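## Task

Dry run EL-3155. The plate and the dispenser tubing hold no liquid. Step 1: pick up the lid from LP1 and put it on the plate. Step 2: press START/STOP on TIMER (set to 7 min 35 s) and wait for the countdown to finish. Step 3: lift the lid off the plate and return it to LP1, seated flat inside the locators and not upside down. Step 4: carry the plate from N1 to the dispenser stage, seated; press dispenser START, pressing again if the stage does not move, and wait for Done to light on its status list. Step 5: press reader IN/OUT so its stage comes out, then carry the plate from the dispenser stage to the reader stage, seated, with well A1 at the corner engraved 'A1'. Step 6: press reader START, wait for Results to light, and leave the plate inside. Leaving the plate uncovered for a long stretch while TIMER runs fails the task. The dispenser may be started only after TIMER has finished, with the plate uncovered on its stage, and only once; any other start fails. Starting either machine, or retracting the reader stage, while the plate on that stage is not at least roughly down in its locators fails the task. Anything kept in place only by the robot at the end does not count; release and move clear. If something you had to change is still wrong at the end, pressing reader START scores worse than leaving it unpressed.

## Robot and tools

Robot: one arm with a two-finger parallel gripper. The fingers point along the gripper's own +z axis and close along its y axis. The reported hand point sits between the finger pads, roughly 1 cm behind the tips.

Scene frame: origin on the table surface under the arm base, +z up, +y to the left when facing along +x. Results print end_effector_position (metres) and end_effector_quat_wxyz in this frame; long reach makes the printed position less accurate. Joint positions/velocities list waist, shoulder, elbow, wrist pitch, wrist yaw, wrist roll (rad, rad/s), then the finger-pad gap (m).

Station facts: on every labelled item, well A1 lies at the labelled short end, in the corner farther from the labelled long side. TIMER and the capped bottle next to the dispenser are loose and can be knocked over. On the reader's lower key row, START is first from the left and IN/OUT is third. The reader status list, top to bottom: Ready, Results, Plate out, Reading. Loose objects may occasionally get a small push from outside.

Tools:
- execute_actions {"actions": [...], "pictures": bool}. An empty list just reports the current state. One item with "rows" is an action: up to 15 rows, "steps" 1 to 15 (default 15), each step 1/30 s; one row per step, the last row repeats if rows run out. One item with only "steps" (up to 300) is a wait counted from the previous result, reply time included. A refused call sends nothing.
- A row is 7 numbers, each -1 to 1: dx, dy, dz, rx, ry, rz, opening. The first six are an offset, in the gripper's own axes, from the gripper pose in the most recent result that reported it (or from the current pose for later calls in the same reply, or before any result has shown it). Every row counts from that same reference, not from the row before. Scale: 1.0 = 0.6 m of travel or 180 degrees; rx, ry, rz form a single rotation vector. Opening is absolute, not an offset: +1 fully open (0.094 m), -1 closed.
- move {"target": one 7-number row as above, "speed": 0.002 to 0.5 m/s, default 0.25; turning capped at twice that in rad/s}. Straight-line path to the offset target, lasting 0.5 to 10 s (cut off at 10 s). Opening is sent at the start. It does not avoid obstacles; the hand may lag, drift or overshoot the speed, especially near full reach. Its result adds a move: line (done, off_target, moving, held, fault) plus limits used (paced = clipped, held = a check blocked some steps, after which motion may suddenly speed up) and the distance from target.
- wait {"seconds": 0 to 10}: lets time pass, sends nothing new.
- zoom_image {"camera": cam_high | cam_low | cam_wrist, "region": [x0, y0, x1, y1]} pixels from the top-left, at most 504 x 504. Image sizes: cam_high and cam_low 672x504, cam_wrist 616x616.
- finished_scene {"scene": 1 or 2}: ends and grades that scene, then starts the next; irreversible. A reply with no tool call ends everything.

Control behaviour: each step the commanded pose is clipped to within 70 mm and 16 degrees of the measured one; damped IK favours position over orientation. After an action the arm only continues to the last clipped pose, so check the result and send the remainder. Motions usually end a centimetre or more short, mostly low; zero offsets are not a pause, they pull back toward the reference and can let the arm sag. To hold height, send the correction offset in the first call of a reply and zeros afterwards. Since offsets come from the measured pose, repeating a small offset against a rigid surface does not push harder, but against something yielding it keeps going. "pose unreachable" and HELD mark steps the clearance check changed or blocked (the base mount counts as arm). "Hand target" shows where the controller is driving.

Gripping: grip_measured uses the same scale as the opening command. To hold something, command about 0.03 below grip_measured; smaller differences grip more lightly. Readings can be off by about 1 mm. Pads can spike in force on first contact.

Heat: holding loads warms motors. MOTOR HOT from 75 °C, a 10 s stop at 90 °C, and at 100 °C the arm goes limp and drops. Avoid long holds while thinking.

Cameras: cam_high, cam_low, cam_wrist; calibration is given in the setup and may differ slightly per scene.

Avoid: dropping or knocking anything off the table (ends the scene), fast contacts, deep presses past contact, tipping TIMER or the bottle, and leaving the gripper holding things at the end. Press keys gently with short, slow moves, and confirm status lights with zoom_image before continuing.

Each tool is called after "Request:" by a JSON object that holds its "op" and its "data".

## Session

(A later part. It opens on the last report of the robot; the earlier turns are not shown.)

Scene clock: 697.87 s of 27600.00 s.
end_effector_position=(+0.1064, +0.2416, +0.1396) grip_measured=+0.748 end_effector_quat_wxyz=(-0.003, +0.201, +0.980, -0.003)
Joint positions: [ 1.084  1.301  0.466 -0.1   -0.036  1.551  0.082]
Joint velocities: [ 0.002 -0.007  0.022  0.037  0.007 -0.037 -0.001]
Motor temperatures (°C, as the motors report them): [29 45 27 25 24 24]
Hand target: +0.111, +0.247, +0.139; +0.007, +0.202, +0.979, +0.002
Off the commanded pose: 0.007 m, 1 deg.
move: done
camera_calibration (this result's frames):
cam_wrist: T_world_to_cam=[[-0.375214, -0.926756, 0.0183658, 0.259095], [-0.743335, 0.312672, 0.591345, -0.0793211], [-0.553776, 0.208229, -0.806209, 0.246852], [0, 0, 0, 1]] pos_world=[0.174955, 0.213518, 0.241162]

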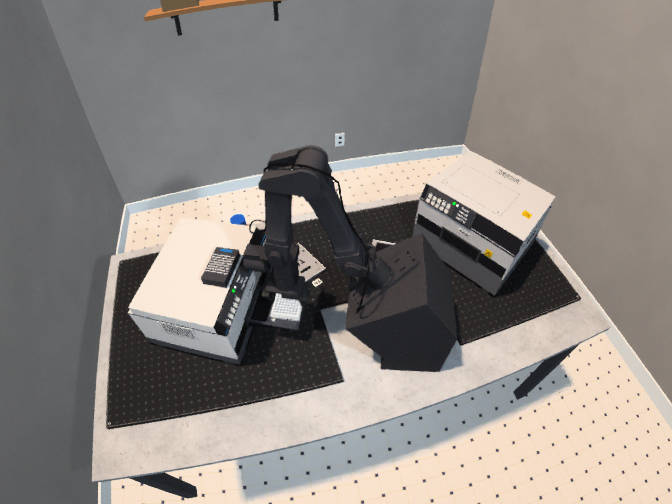

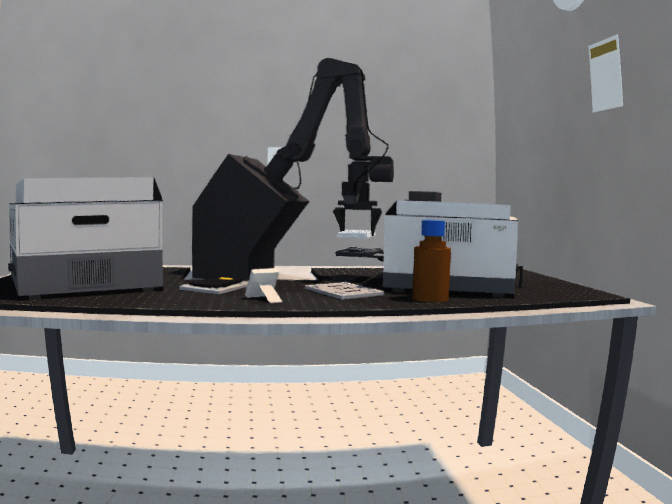

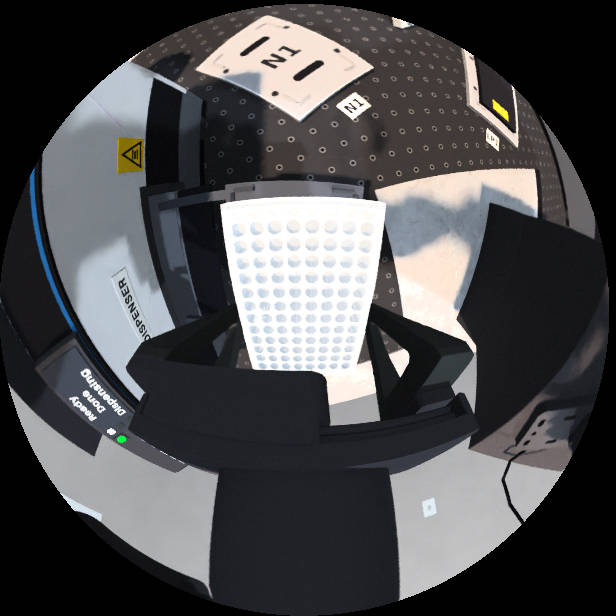

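Request:
{"op": "move", "data": {"target": [-0.007,0.021,0.04,-0.005,-0.005,0,0.69], "speed": 0.04}}

Request:
{"op": "zoom_image", "data": {"camera": "cam_wrist", "region": [170,150,430,350]}}

Scene clock: 701.10 s of 27600.00 s.
end_effector_position=(+0.1079, +0.2429, +0.1168) grip_measured=+0.748 end_effector_quat_wxyz=(-0.003, +0.202, +0.979, -0.005)
Joint positions: [ 1.084  1.433  0.479  0.015 -0.035  1.552  0.082]
Joint velocities: [ 0.002 -0.017 -0.007  0.022 -0.022 -0.022 -0.001]
Motor temperatures (°C, as the motors report them): [29 45 27 25 24 24]
Hand target: +0.115, +0.251, +0.116; +0.006, +0.201, +0.980, +0.003
Off the commanded pose: 0.011 m, 1 deg.
move: off_target
camera_calibration (this result's frames):
cam_wrist: T_world_to_cam=[[-0.376362, -0.926206, 0.02221, 0.260816], [-0.742427, 0.315851, 0.590796, -0.0658749], [-0.554214, 0.205864, -0.806515, 0.22965], [0, 0, 0, 1]] pos_world=[0.176529, 0.215099, 0.218342]

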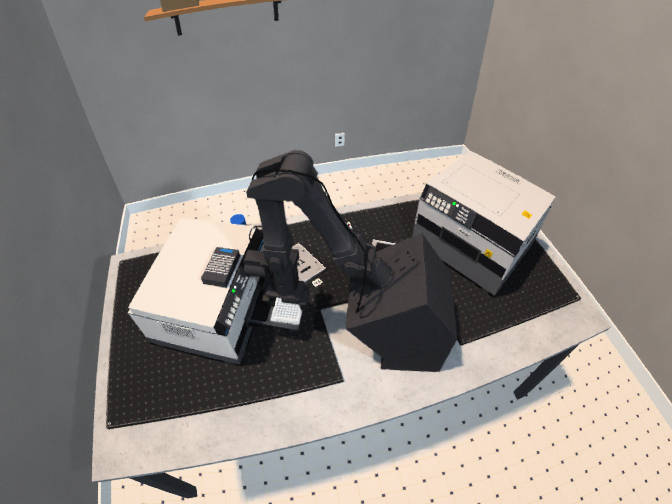

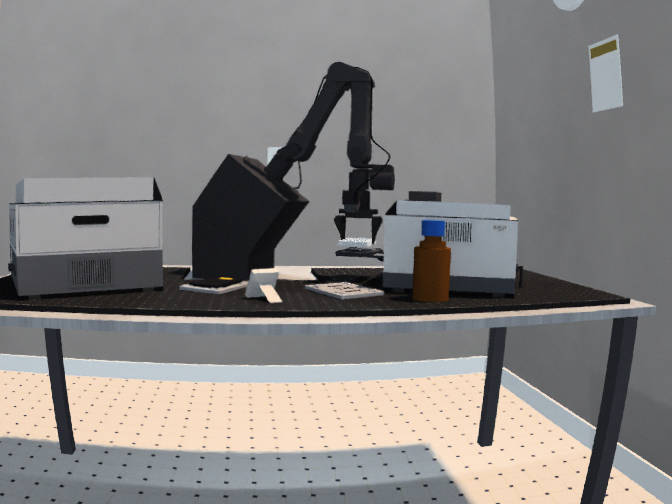

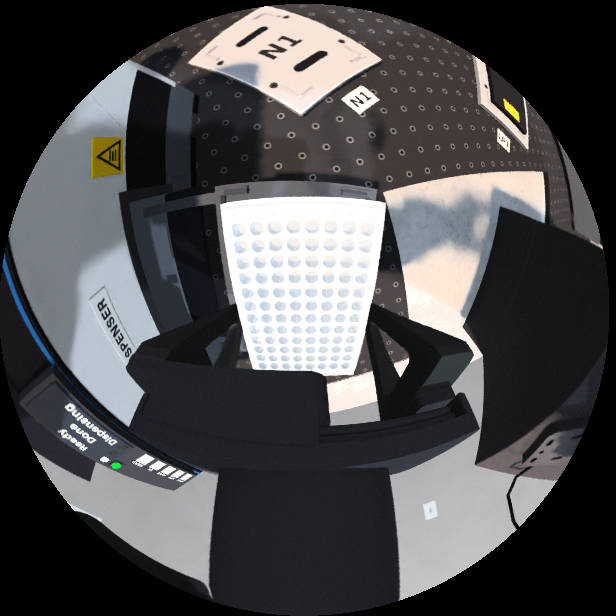

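Region (170, 150, 430, 350) of cam_wrist's 616x616 image, scaled by 1.938, with more detail than that image has; it fills the top 388 rows of this view, and the rest is white.

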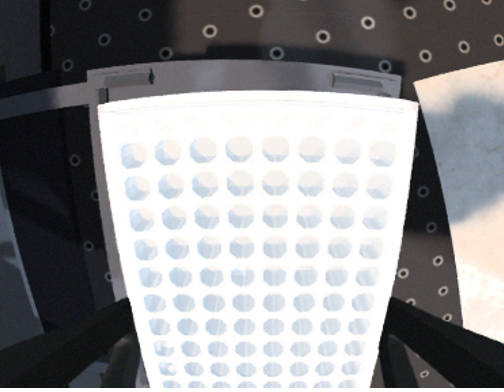

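Request:
{"op": "execute_actions", "data": {"actions": [{"rows":[[-0.012,0.014,0.0,-0.011,-0.009,0.008,0.69]]}]}}

Request:
{"op": "zoom_image", "data": {"camera": "cam_wrist", "region": [170,150,430,350]}}

Scene clock: 703.93 s of 27600.00 s.
end_effector_position=(+0.1112, +0.2496, +0.1168) grip_measured=+0.748 end_effector_quat_wxyz=(+0.001, +0.207, +0.978, +0.010)
Joint positions: [ 1.084  1.433  0.479  0.044 -0.034  1.564  0.082]
Joint velocities: [ 0.017 -0.002 -0.002 -0.066 -0.022  0.007 -0.001]
Motor temperatures (°C, as the motors report them): [28 44 27 25 24 24]
Hand target: +0.118, +0.248, +0.117; +0.014, +0.214, +0.977, +0.009
Off the commanded pose: 0.007 m, 2 deg.
Steps of this call (steps 1 to 70: nothing new was sent; steps 71 to 85: all 15 steps of this action). Readings (end_effector_position):
71: (+0.1083, +0.2437, +0.1167)
72: (+0.1087, +0.2445, +0.1167)
74: (+0.1097, +0.2466, +0.1167)
78: (+0.1107, +0.2487, +0.1168)
85: the state above
camera_calibration (this result's frames):
cam_wrist: T_world_to_cam=[[-0.386175, -0.922396, -0.00743829, 0.271796], [-0.746949, 0.30797, 0.589255, -0.0629465], [-0.541235, 0.233111, -0.807913, 0.222011], [0, 0, 0, 1]] pos_world=[0.178103, 0.218336, 0.218479]

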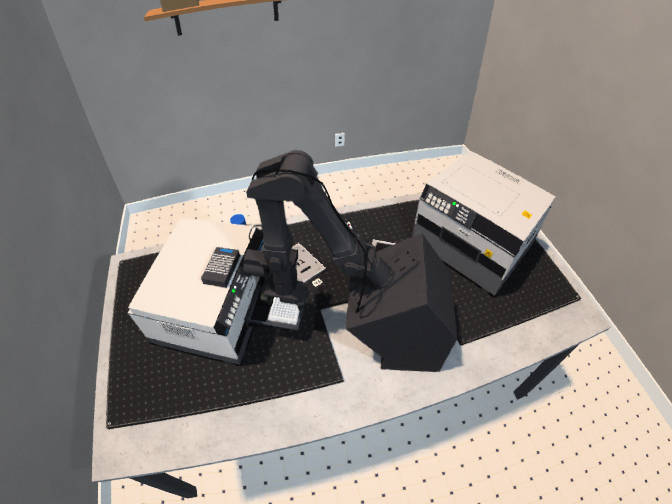

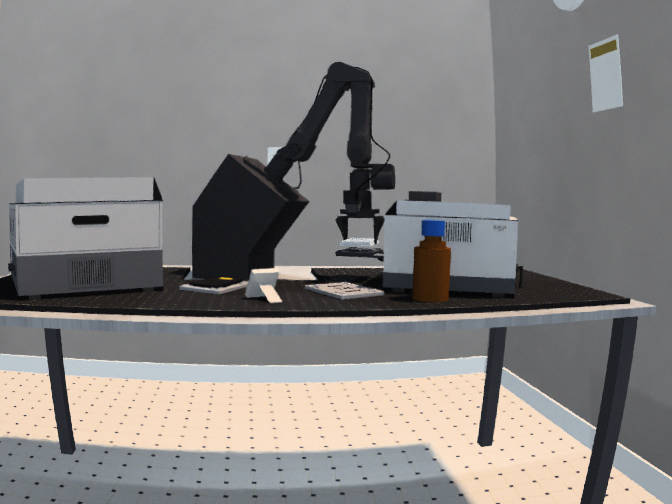

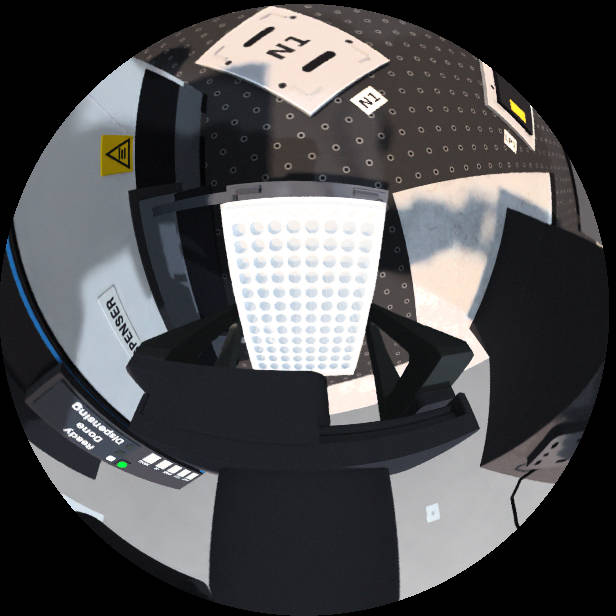

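Region (170, 150, 430, 350) of cam_wrist's 616x616 image, scaled by 1.938, with more detail than that image has; it fills the top 388 rows of this view, and the rest is white.

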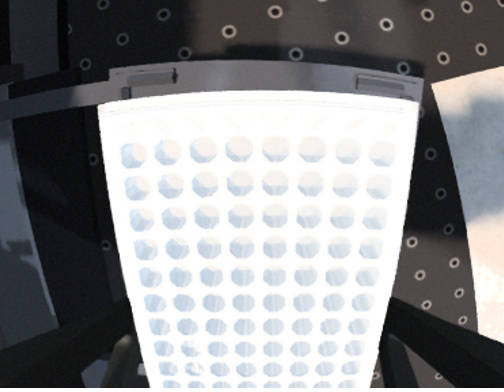

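Now 2 mm over; descent drifts back. More rz, more −x.

Request:
{"op": "execute_actions", "data": {"actions": [{"rows":[[-0.018,0.002,0.004,0,-0.014,0.011,0.69],[-0.018,0.002,0.008,0,-0.014,0.011,0.69],[-0.018,0.002,0.011,0,-0.014,0.011,0.69]]}]}}

Request:
{"op": "zoom_image", "data": {"camera": "cam_wrist", "region": [170,150,430,350]}}

Scene clock: 706.93 s of 27600.00 s.
end_effector_position=(+0.1130, +0.2455, +0.1110) grip_measured=+0.748 end_effector_quat_wxyz=(+0.007, +0.216, +0.976, +0.004)
Joint positions: [ 1.082  1.465  0.479  0.067 -0.02   1.582  0.082]
Joint velocities: [-0.012 -0.007 -0.007 -0.007  0.022  0.007  0.   ]
Motor temperatures (°C, as the motors report them): [28 44 27 25 24 24]
Hand target: +0.121, +0.246, +0.111; +0.022, +0.224, +0.974, +0.005
Off the commanded pose: 0.009 m, 2 deg.
Steps of this call (steps 1 to 75: nothing new was sent; steps 76 to 90: all 15 steps of this action). Readings (end_effector_position):
76: (+0.1115, +0.2497, +0.1168)
77: (+0.1120, +0.2495, +0.1164)
79: (+0.1126, +0.2481, +0.1140)
83: (+0.1120, +0.2443, +0.1110)
90: the state above
camera_calibration (this result's frames):
cam_wrist: T_world_to_cam=[[-0.404491, -0.914539, 0.00222473, 0.267785], [-0.746274, 0.331473, 0.577235, -0.0614295], [-0.528642, 0.231826, -0.816575, 0.219101], [0, 0, 0, 1]] pos_world=[0.178299, 0.214469, 0.213776]

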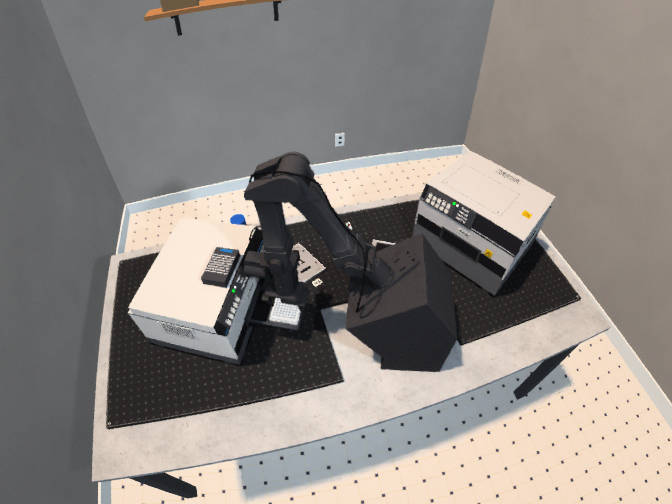

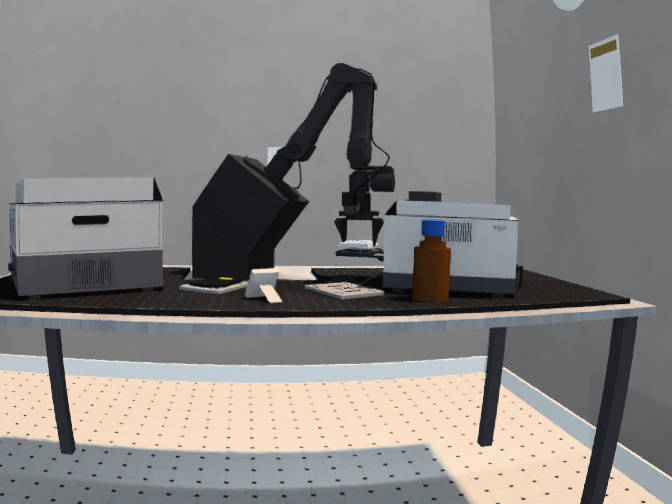

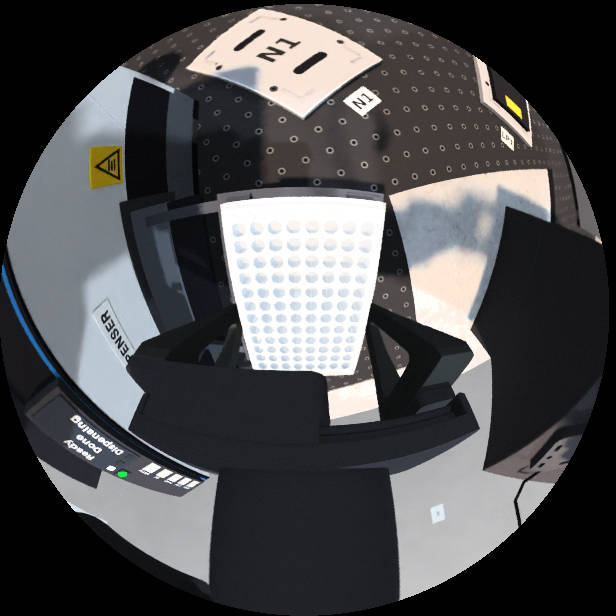

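Region (170, 150, 430, 350) of cam_wrist's 616x616 image, scaled by 1.938, with more detail than that image has; it fills the top 388 rows of this view, and the rest is white.

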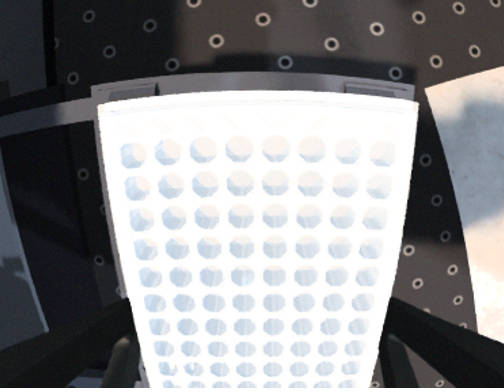

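Request:
{"op": "execute_actions", "data": {"actions": [{"rows":[[0,0.008,0.0,-0.004,0,0,0.69],[0,0.009,0.003,-0.004,0,0,0.69],[0,0.01,0.006,-0.005,0,0,0.69],[0,0.011,0.008,-0.005,0,0,0.69]]}]}}

Request:
{"op": "zoom_image", "data": {"camera": "cam_wrist", "region": [170,150,430,350]}}

Scene clock: 710.90 s of 27600.00 s.
end_effector_position=(+0.1130, +0.2455, +0.1070) grip_measured=+0.748 end_effector_quat_wxyz=(+0.007, +0.217, +0.976, +0.005)
Joint positions: [ 1.082  1.487  0.479  0.091 -0.021  1.582  0.082]
Joint velocities: [-0.012 -0.002 -0.007  0.022  0.022 -0.051  0.   ]
Motor temperatures (°C, as the motors report them): [28 43 27 25 24 24]
Hand target: +0.116, +0.251, +0.106; +0.009, +0.216, +0.976, +0.011
Off the commanded pose: 0.007 m, 1 deg.
Steps of this call (steps 1 to 104: nothing new was sent; steps 105 to 119: all 15 steps of this action). Readings (end_effector_position):
105: (+0.1132, +0.2458, +0.1110)
106: (+0.1132, +0.2460, +0.1110)
108: (+0.1134, +0.2464, +0.1099)
112: (+0.1126, +0.2445, +0.1072)
119: the state above
camera_calibration (this result's frames):
cam_wrist: T_world_to_cam=[[-0.405128, -0.91426, 0.000305697, 0.267966], [-0.746295, 0.330892, 0.577541, -0.0589631], [-0.528124, 0.23375, -0.816362, 0.215325], [0, 0, 0, 1]] pos_world=[0.178275, 0.214169, 0.209755]

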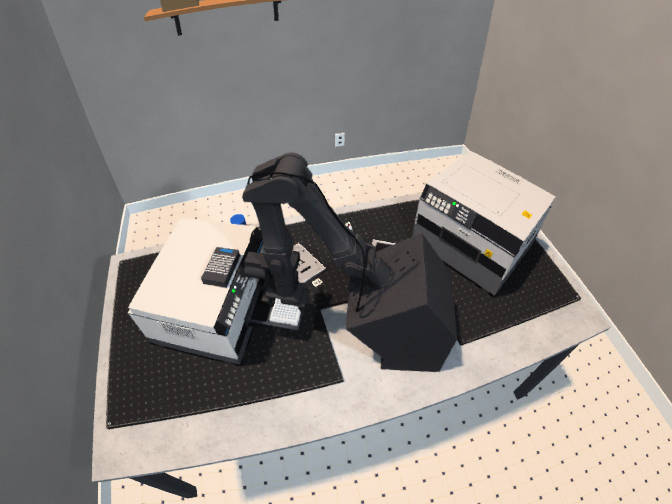

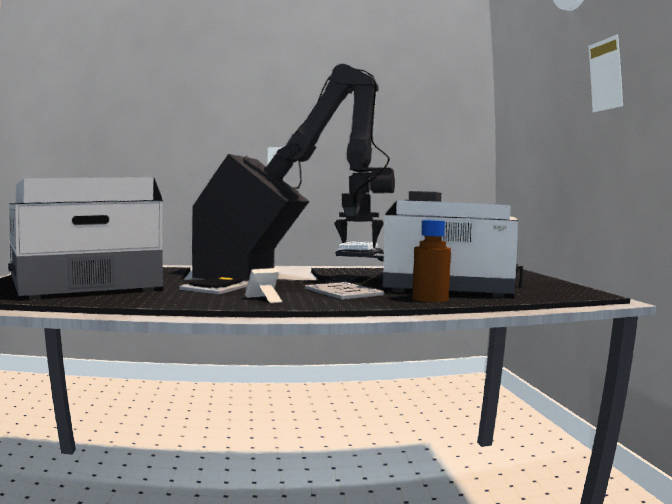

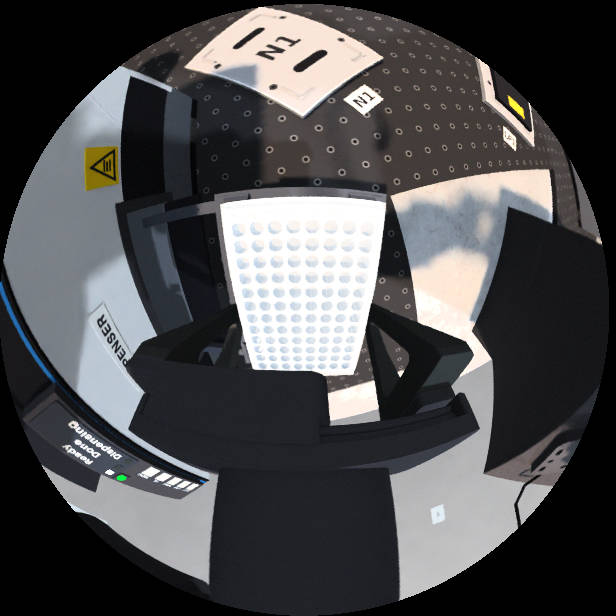

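Region (170, 150, 430, 350) of cam_wrist's 616x616 image, scaled by 1.938, with more detail than that image has; it fills the top 388 rows of this view, and the rest is white.

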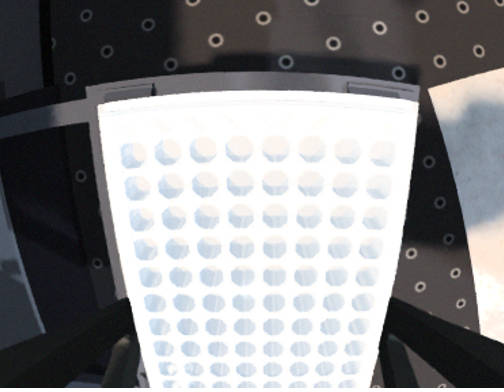

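Request:
{"op": "execute_actions", "data": {"actions": [{"rows":[[0.003,0.005,0.0,-0.004,0.002,0,0.69]]}]}}

Request:
{"op": "zoom_image", "data": {"camera": "cam_wrist", "region": [170,150,430,350]}}

Scene clock: 713.73 s of 27600.00 s.
end_effector_position=(+0.1130, +0.2476, +0.1070) grip_measured=+0.748 end_effector_quat_wxyz=(+0.006, +0.217, +0.976, +0.009)
Joint positions: [ 1.082  1.487  0.479  0.099 -0.026  1.582  0.082]
Joint velocities: [ 0.002 -0.002 -0.017  0.066 -0.022 -0.037  0.   ]
Motor temperatures (°C, as the motors report them): [28 43 27 25 24 24]
Hand target: +0.113, +0.249, +0.107; +0.005, +0.217, +0.976, +0.011
Off the commanded pose: 0.001 m, 0 deg.
Steps of this call (steps 1 to 70: nothing new was sent; steps 71 to 85: all 15 steps of this action). Readings (end_effector_position):
71: (+0.1131, +0.2460, +0.1070)
72: (+0.1131, +0.2463, +0.1070)
74: (+0.1130, +0.2468, +0.1070)
78: (+0.1130, +0.2473, +0.1070)
85: the state above
camera_calibration (this result's frames):
cam_wrist: T_world_to_cam=[[-0.404821, -0.914363, -0.00774135, 0.270816], [-0.745705, 0.325227, 0.581508, -0.0587723], [-0.529191, 0.241179, -0.813504, 0.212817], [0, 0, 0, 1]] pos_world=[0.178426, 0.215412, 0.2094]

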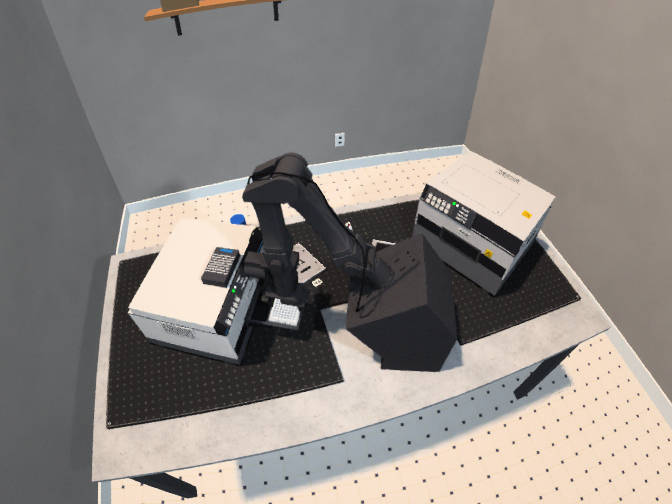

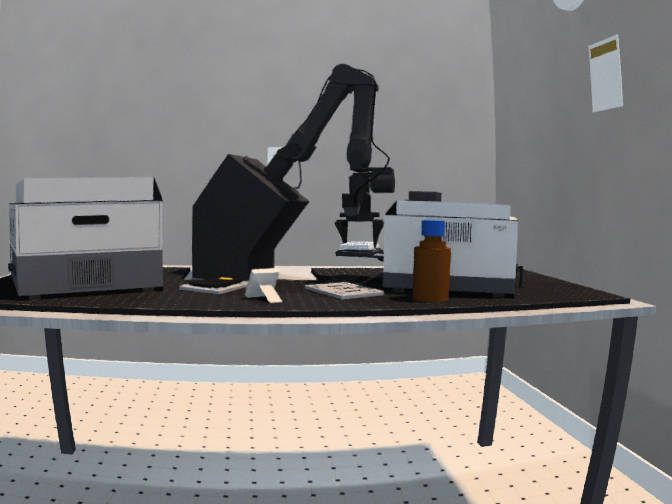

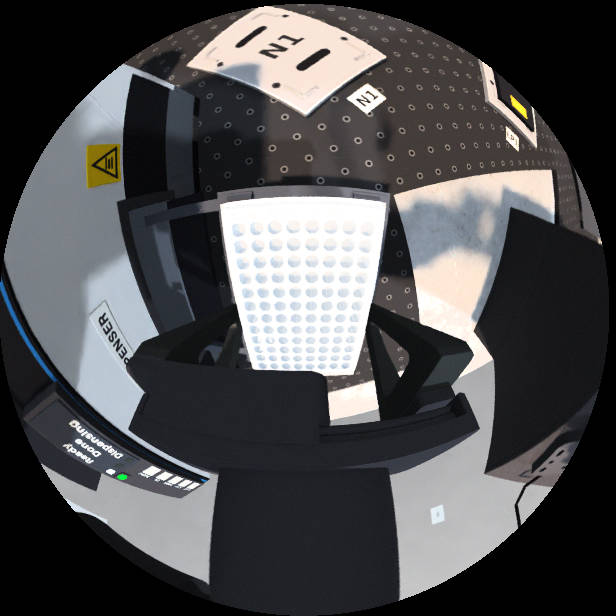

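Region (170, 150, 430, 350) of cam_wrist's 616x616 image, scaled by 1.938, with more detail than that image has; it fills the top 388 rows of this view, and the rest is white.

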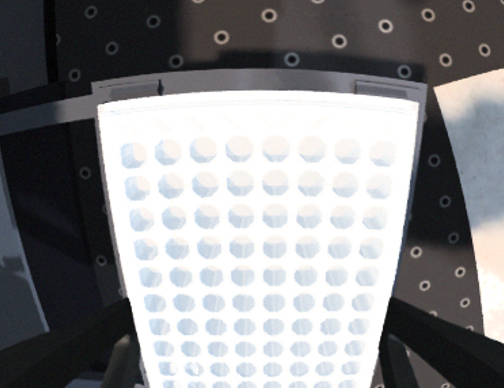

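Aligned. Lower a bit more the same way, then release.

Request:
{"op": "execute_actions", "data": {"actions": [{"rows":[[-0.002,0.007,0.0,-0.004,-0.002,0,0.69],[-0.002,0.008,0.003,-0.004,-0.002,0,0.69],[-0.002,0.009,0.006,-0.005,-0.002,0,0.69],[-0.002,0.010,0.008,-0.005,-0.002,0,0.69]]}], "pictures": false}}

Request:
{"op": "execute_actions", "data": {"actions": [{"rows":[[-0.002,0,0,0,-0.002,0,0.95]]}]}}

Request:
{"op": "zoom_image", "data": {"camera": "cam_wrist", "region": [170,150,430,350]}}

Request:
{"op": "zoom_image", "data": {"camera": "cam_low", "region": [320,215,400,270]}}

Scene clock: 718.37 s of 27600.00 s.
end_effector_position=(+0.1132, +0.2483, +0.1040) grip_measured=+0.748 end_effector_quat_wxyz=(+0.005, +0.217, +0.976, +0.011)
Joint positions: [ 1.082  1.504  0.479  0.12  -0.027  1.583  0.082]
Joint velocities: [ 0.002 -0.002 -0.002  0.051 -0.007 -0.022  0.   ]
Motor temperatures (°C, as the motors report them): [28 43 27 25 24 24]
Hand target: +0.117, +0.253, +0.103; +0.010, +0.216, +0.976, +0.016
Off the commanded pose: 0.006 m, 1 deg.
Steps of this call (steps 1 to 124: nothing new was sent; steps 125 to 139: all 15 steps of this action). Readings (end_effector_position):
125: (+0.1131, +0.2477, +0.1070)
126: (+0.1132, +0.2480, +0.1070)
128: (+0.1135, +0.2486, +0.1061)
132: (+0.1132, +0.2481, +0.1040)
139: the state above

Scene clock: 718.87 s of 27600.00 s.
end_effector_position=(+0.1132, +0.2483, +0.1040) grip_measured=+0.947 end_effector_quat_wxyz=(+0.005, +0.217, +0.976, +0.011)
Joint positions: [ 1.082  1.504  0.479  0.12  -0.027  1.583  0.091]
Joint velocities: [ 0.002 -0.002  0.022 -0.022 -0.051 -0.095 -0.002]
Motor temperatures (°C, as the motors report them): [28 43 27 25 24 24]
Hand target: +0.114, +0.248, +0.104; +0.008, +0.217, +0.976, +0.011
Off the commanded pose: 0.001 m, 0 deg.
Steps of this call (steps 1 to 15: all 15 steps of this action). Readings (end_effector_position):
1: (+0.1132, +0.2483, +0.1040)
2: (+0.1132, +0.2483, +0.1040)
4: (+0.1132, +0.2483, +0.1040)
8: (+0.1132, +0.2483, +0.1040)
15: the state above
camera_calibration (this result's frames):
cam_wrist: T_world_to_cam=[[-0.405345, -0.91408, -0.0123333, 0.271952], [-0.745801, 0.32286, 0.582703, -0.0566872], [-0.528655, 0.245394, -0.812592, 0.209073], [0, 0, 0, 1]] pos_world=[0.178485, 0.215583, 0.206277]

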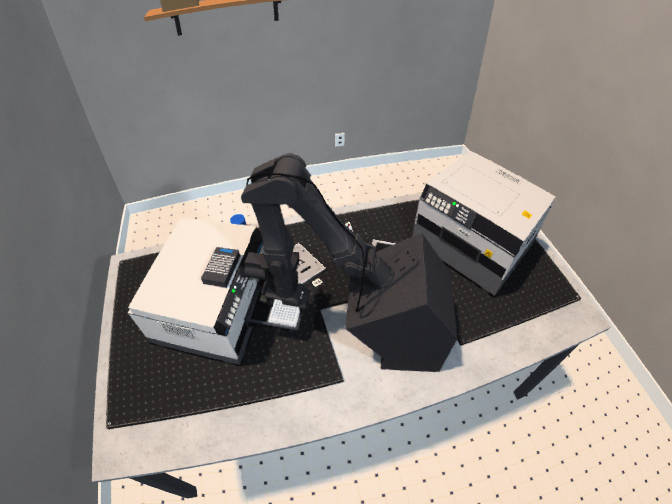

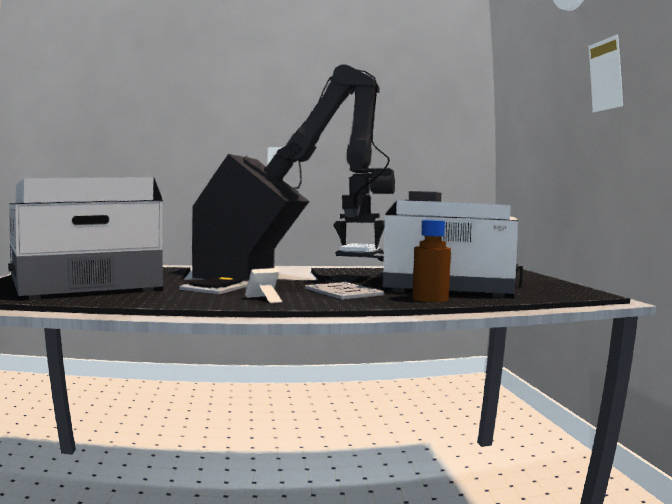

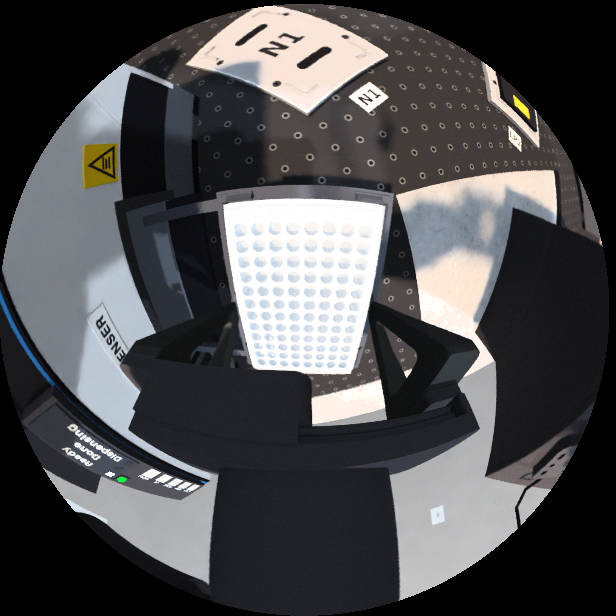

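Region (170, 150, 430, 350) of cam_wrist's 616x616 image, scaled by 1.938, with more detail than that image has; it fills the top 388 rows of this view, and the rest is white.

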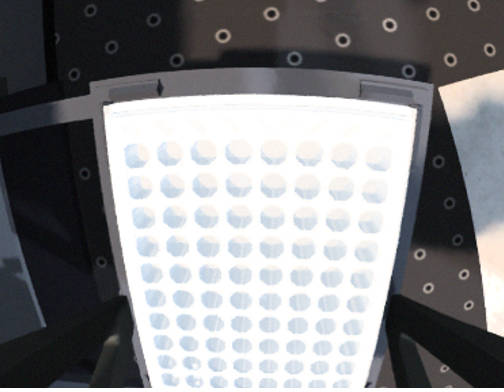

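Region (320, 215, 400, 270) of cam_low's 672x504 image, scaled by 6.300, with more detail than that image has; it fills the top 346 rows of this view, and the rest is white.

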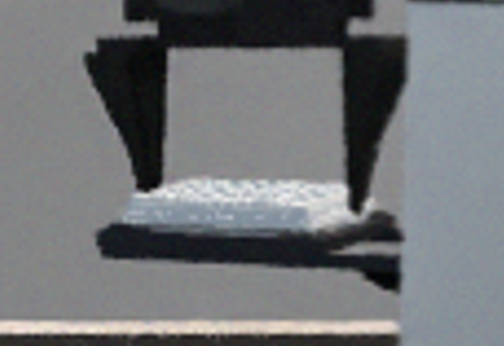

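Request:
{"op": "move", "data": {"target": [0,0,-0.2,0,0,0,1], "speed": 0.15}}

Request:
{"op": "move", "data": {"target": [0.25,0.03,-0.06,0,0,-0.5,-1]}}

Request:
{"op": "move", "data": {"target": [-0.05,0,0,0,-0.32,0,-1]}}

Scene clock: 725.67 s of 27600.00 s.
end_effector_position=(+0.1034, +0.2364, +0.2135) grip_measured=+1.000 end_effector_quat_wxyz=(-0.001, +0.217, +0.976, -0.004)
Joint positions: [ 1.077  0.925  0.518 -0.53  -0.037  1.578  0.094]
Joint velocities: [-0.007 -0.007 -0.012  0.007 -0.022 -0.007  0.   ]
Motor temperatures (°C, as the motors report them): [28 43 27 25 24 24]
Hand target: +0.110, +0.246, +0.222; +0.005, +0.217, +0.976, +0.011
Off the commanded pose: 0.016 m, 2 deg.
move: off_target
camera_calibration (this result's frames):
cam_wrist: T_world_to_cam=[[-0.405254, -0.91398, 0.0202537, 0.251423], [-0.73452, 0.338713, 0.588008, -0.129934], [-0.544288, 0.223416, -0.808601, 0.301814], [0, 0, 0, 1]] pos_world=[0.170725, 0.206375, 0.315357]

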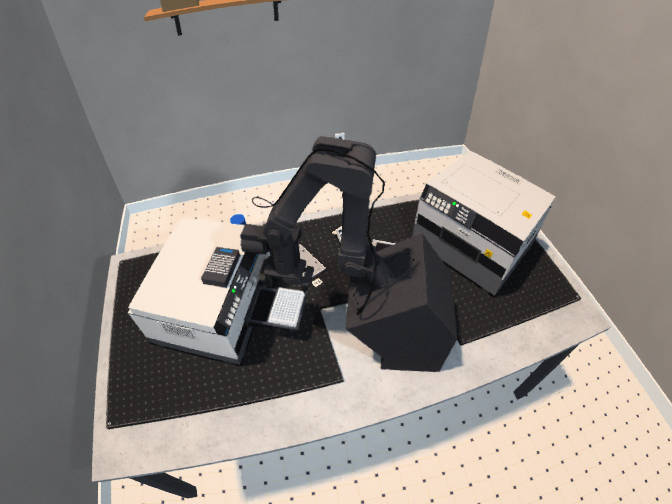

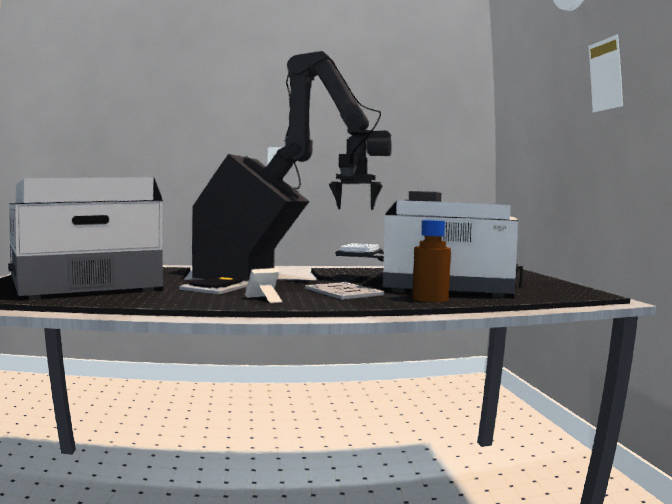

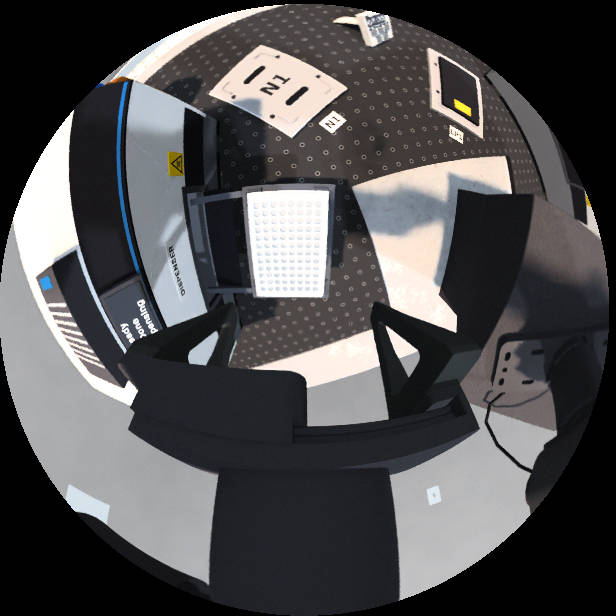

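Scene clock: 729.37 s of 27600.00 s.
end_effector_position=(-0.0222, +0.3054, +0.2427) grip_measured=-0.991 end_effector_quat_wxyz=(-0.007, -0.536, +0.844, -0.015)
Joint positions: [ 1.871  1.191  0.815 -0.724  0.409  0.697  0.   ]
Joint velocities: [-0.012 -0.007 -0.007 -0.051  0.037 -0.022  0.001]
Motor temperatures (°C, as the motors report them): [28 42 28 25 24 24]
Hand target: -0.023, +0.316, +0.248; +0.001, -0.541, +0.841, -0.007
Off the commanded pose: 0.013 m, 2 deg.
move: off_target
camera_calibration (this result's frames):
cam_wrist: T_world_to_cam=[[0.913407, -0.405976, 0.0295177, 0.134848], [-0.337987, -0.716028, 0.610794, 0.0626301], [-0.226832, -0.56788, -0.791239, 0.48615], [0, 0, 0, 1]] pos_world=[0.00827159, 0.375665, 0.342427]

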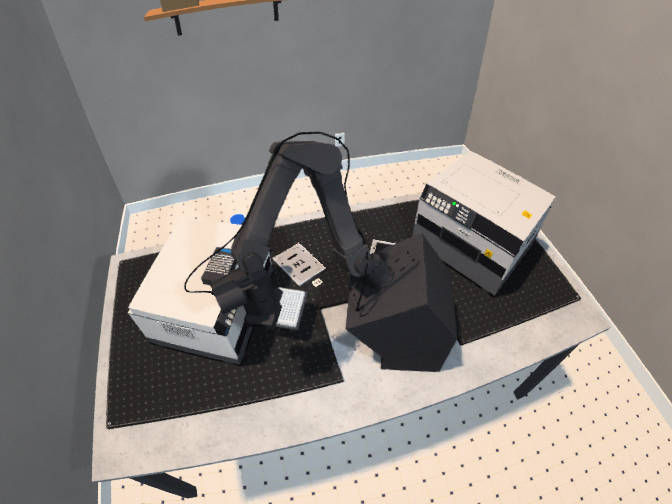

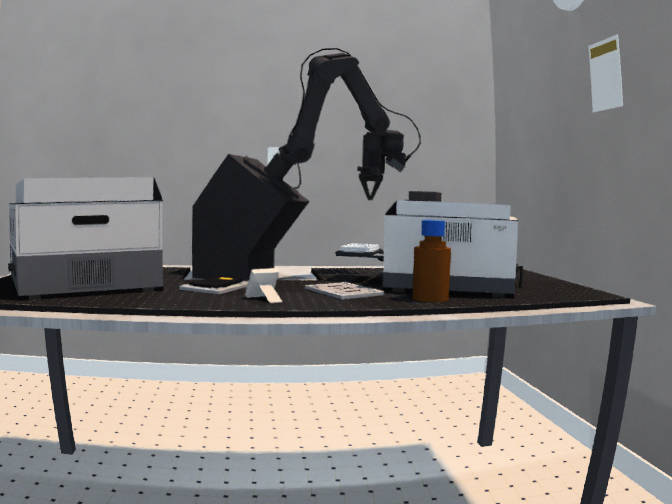

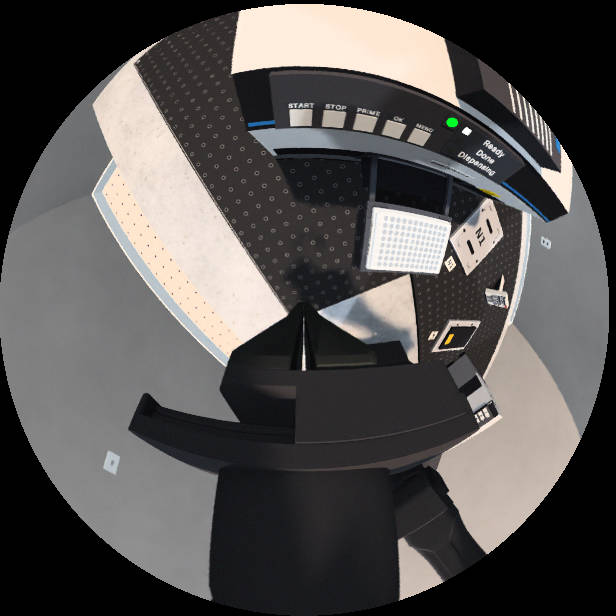

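Scene clock: 732.40 s of 27600.00 s.
end_effector_position=(-0.0110, +0.3399, +0.2458) grip_measured=-0.991 end_effector_quat_wxyz=(+0.387, -0.478, +0.751, +0.239)
Joint positions: [2.093 1.636 0.112 1.555 1.012 0.002 0.   ]
Joint velocities: [-0.002 -0.002 -0.007  0.037 -0.051  0.037  0.   ]
Motor temperatures (°C, as the motors report them): [28 42 28 25 24 24]
Hand target: -0.008, +0.334, +0.244; +0.388, -0.485, +0.748, +0.234
Off the commanded pose: 0.008 m, 2 deg.
joint sent to its limit — the command would take joint 4 (wrist pitch) past its upper limit, so that joint was sent only as far as its limit.
move: done
camera_calibration (this result's frames):
cam_wrist: T_world_to_cam=[[0.903891, -0.426402, 0.0340894, 0.144249], [-0.395648, -0.863667, -0.312316, 0.365666], [0.162614, 0.268813, -0.949366, 0.269445], [0, 0, 0, 1]] pos_world=[-0.0295257, 0.304891, 0.365088]

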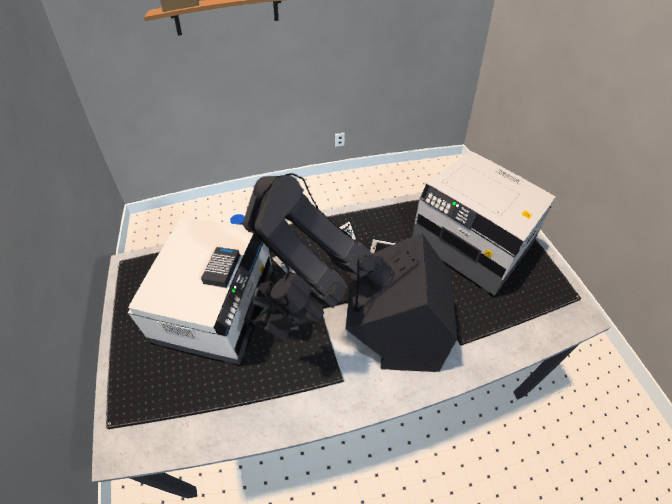

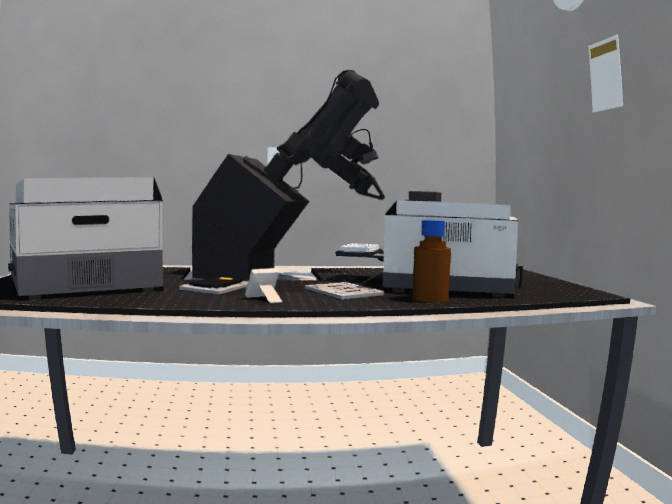

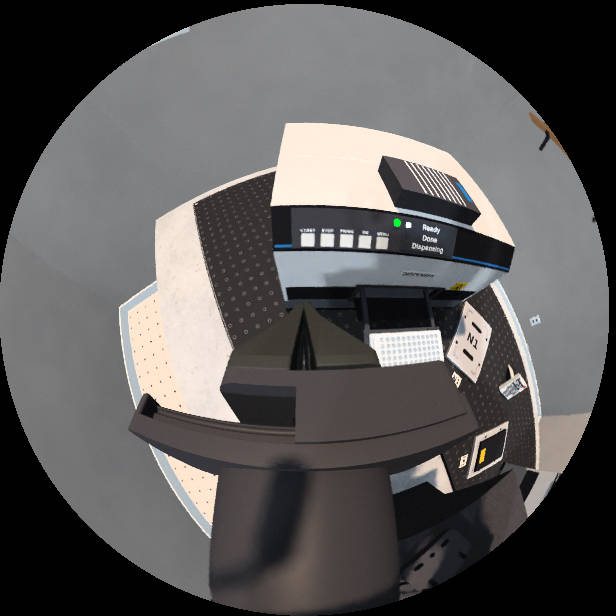

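Request:
{"op": "move", "data": {"target": [-0.033,-0.01,0.11,0,0.05,0,-1], "speed": 0.1}}

Request:
{"op": "zoom_image", "data": {"camera": "cam_wrist", "region": [240,230,400,340]}}

Scene clock: 739.43 s of 27600.00 s.
end_effector_position=(+0.0192, +0.3801, +0.2109) grip_measured=-0.991 end_effector_quat_wxyz=(+0.316, -0.512, +0.777, +0.183)
Joint positions: [1.813 1.381 0.331 0.808 0.718 0.153 0.   ]
Joint velocities: [ 0.007 -0.007 -0.017 -0.139 -0.066 -0.022 -0.001]
Motor temperatures (°C, as the motors report them): [28 42 27 26 24 24]
Hand target: +0.022, +0.394, +0.222; +0.324, -0.494, +0.781, +0.201
Off the commanded pose: 0.020 m, 3 deg.
move: off_target
camera_calibration (this result's frames):
cam_wrist: T_world_to_cam=[[0.913529, -0.402081, 0.061608, 0.120155], [-0.393246, -0.911695, -0.119039, 0.378907], [0.104031, 0.0845184, -0.990976, 0.300525], [0, 0, 0, 1]] pos_world=[0.00797479, 0.36836, 0.335515]

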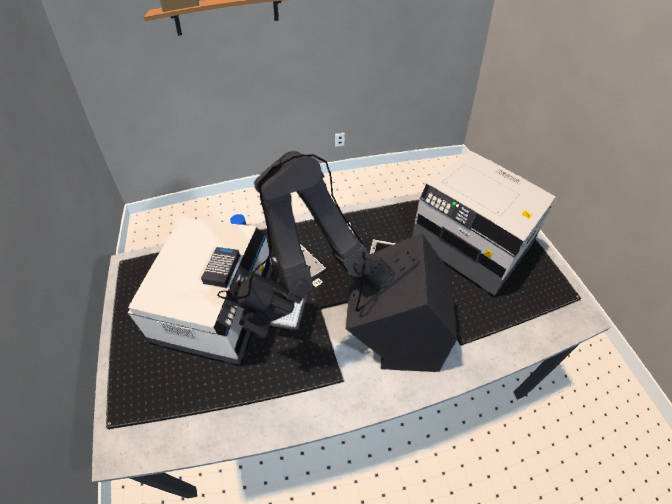

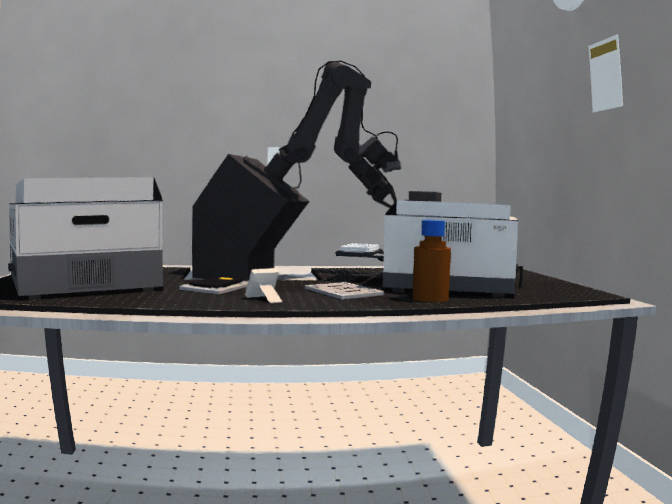

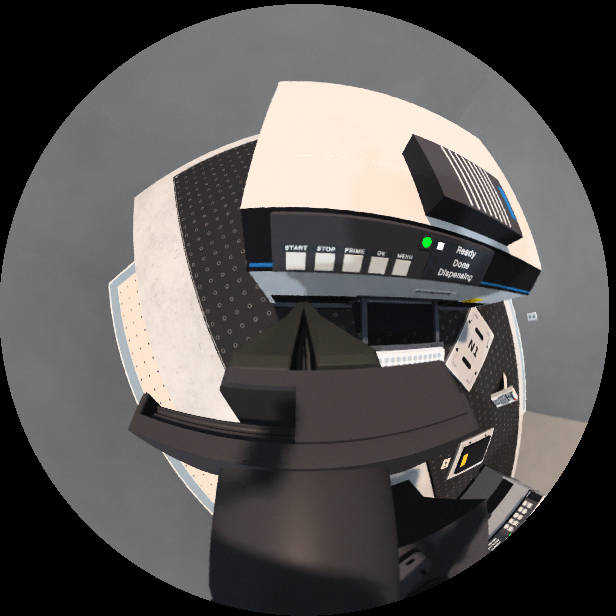

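Region (240, 230, 400, 340) of cam_wrist's 616x616 image, scaled by 3.150, with more detail than that image has; it fills the top 346 rows of this view, and the rest is white.

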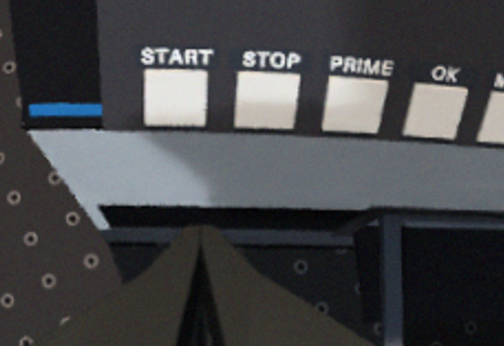

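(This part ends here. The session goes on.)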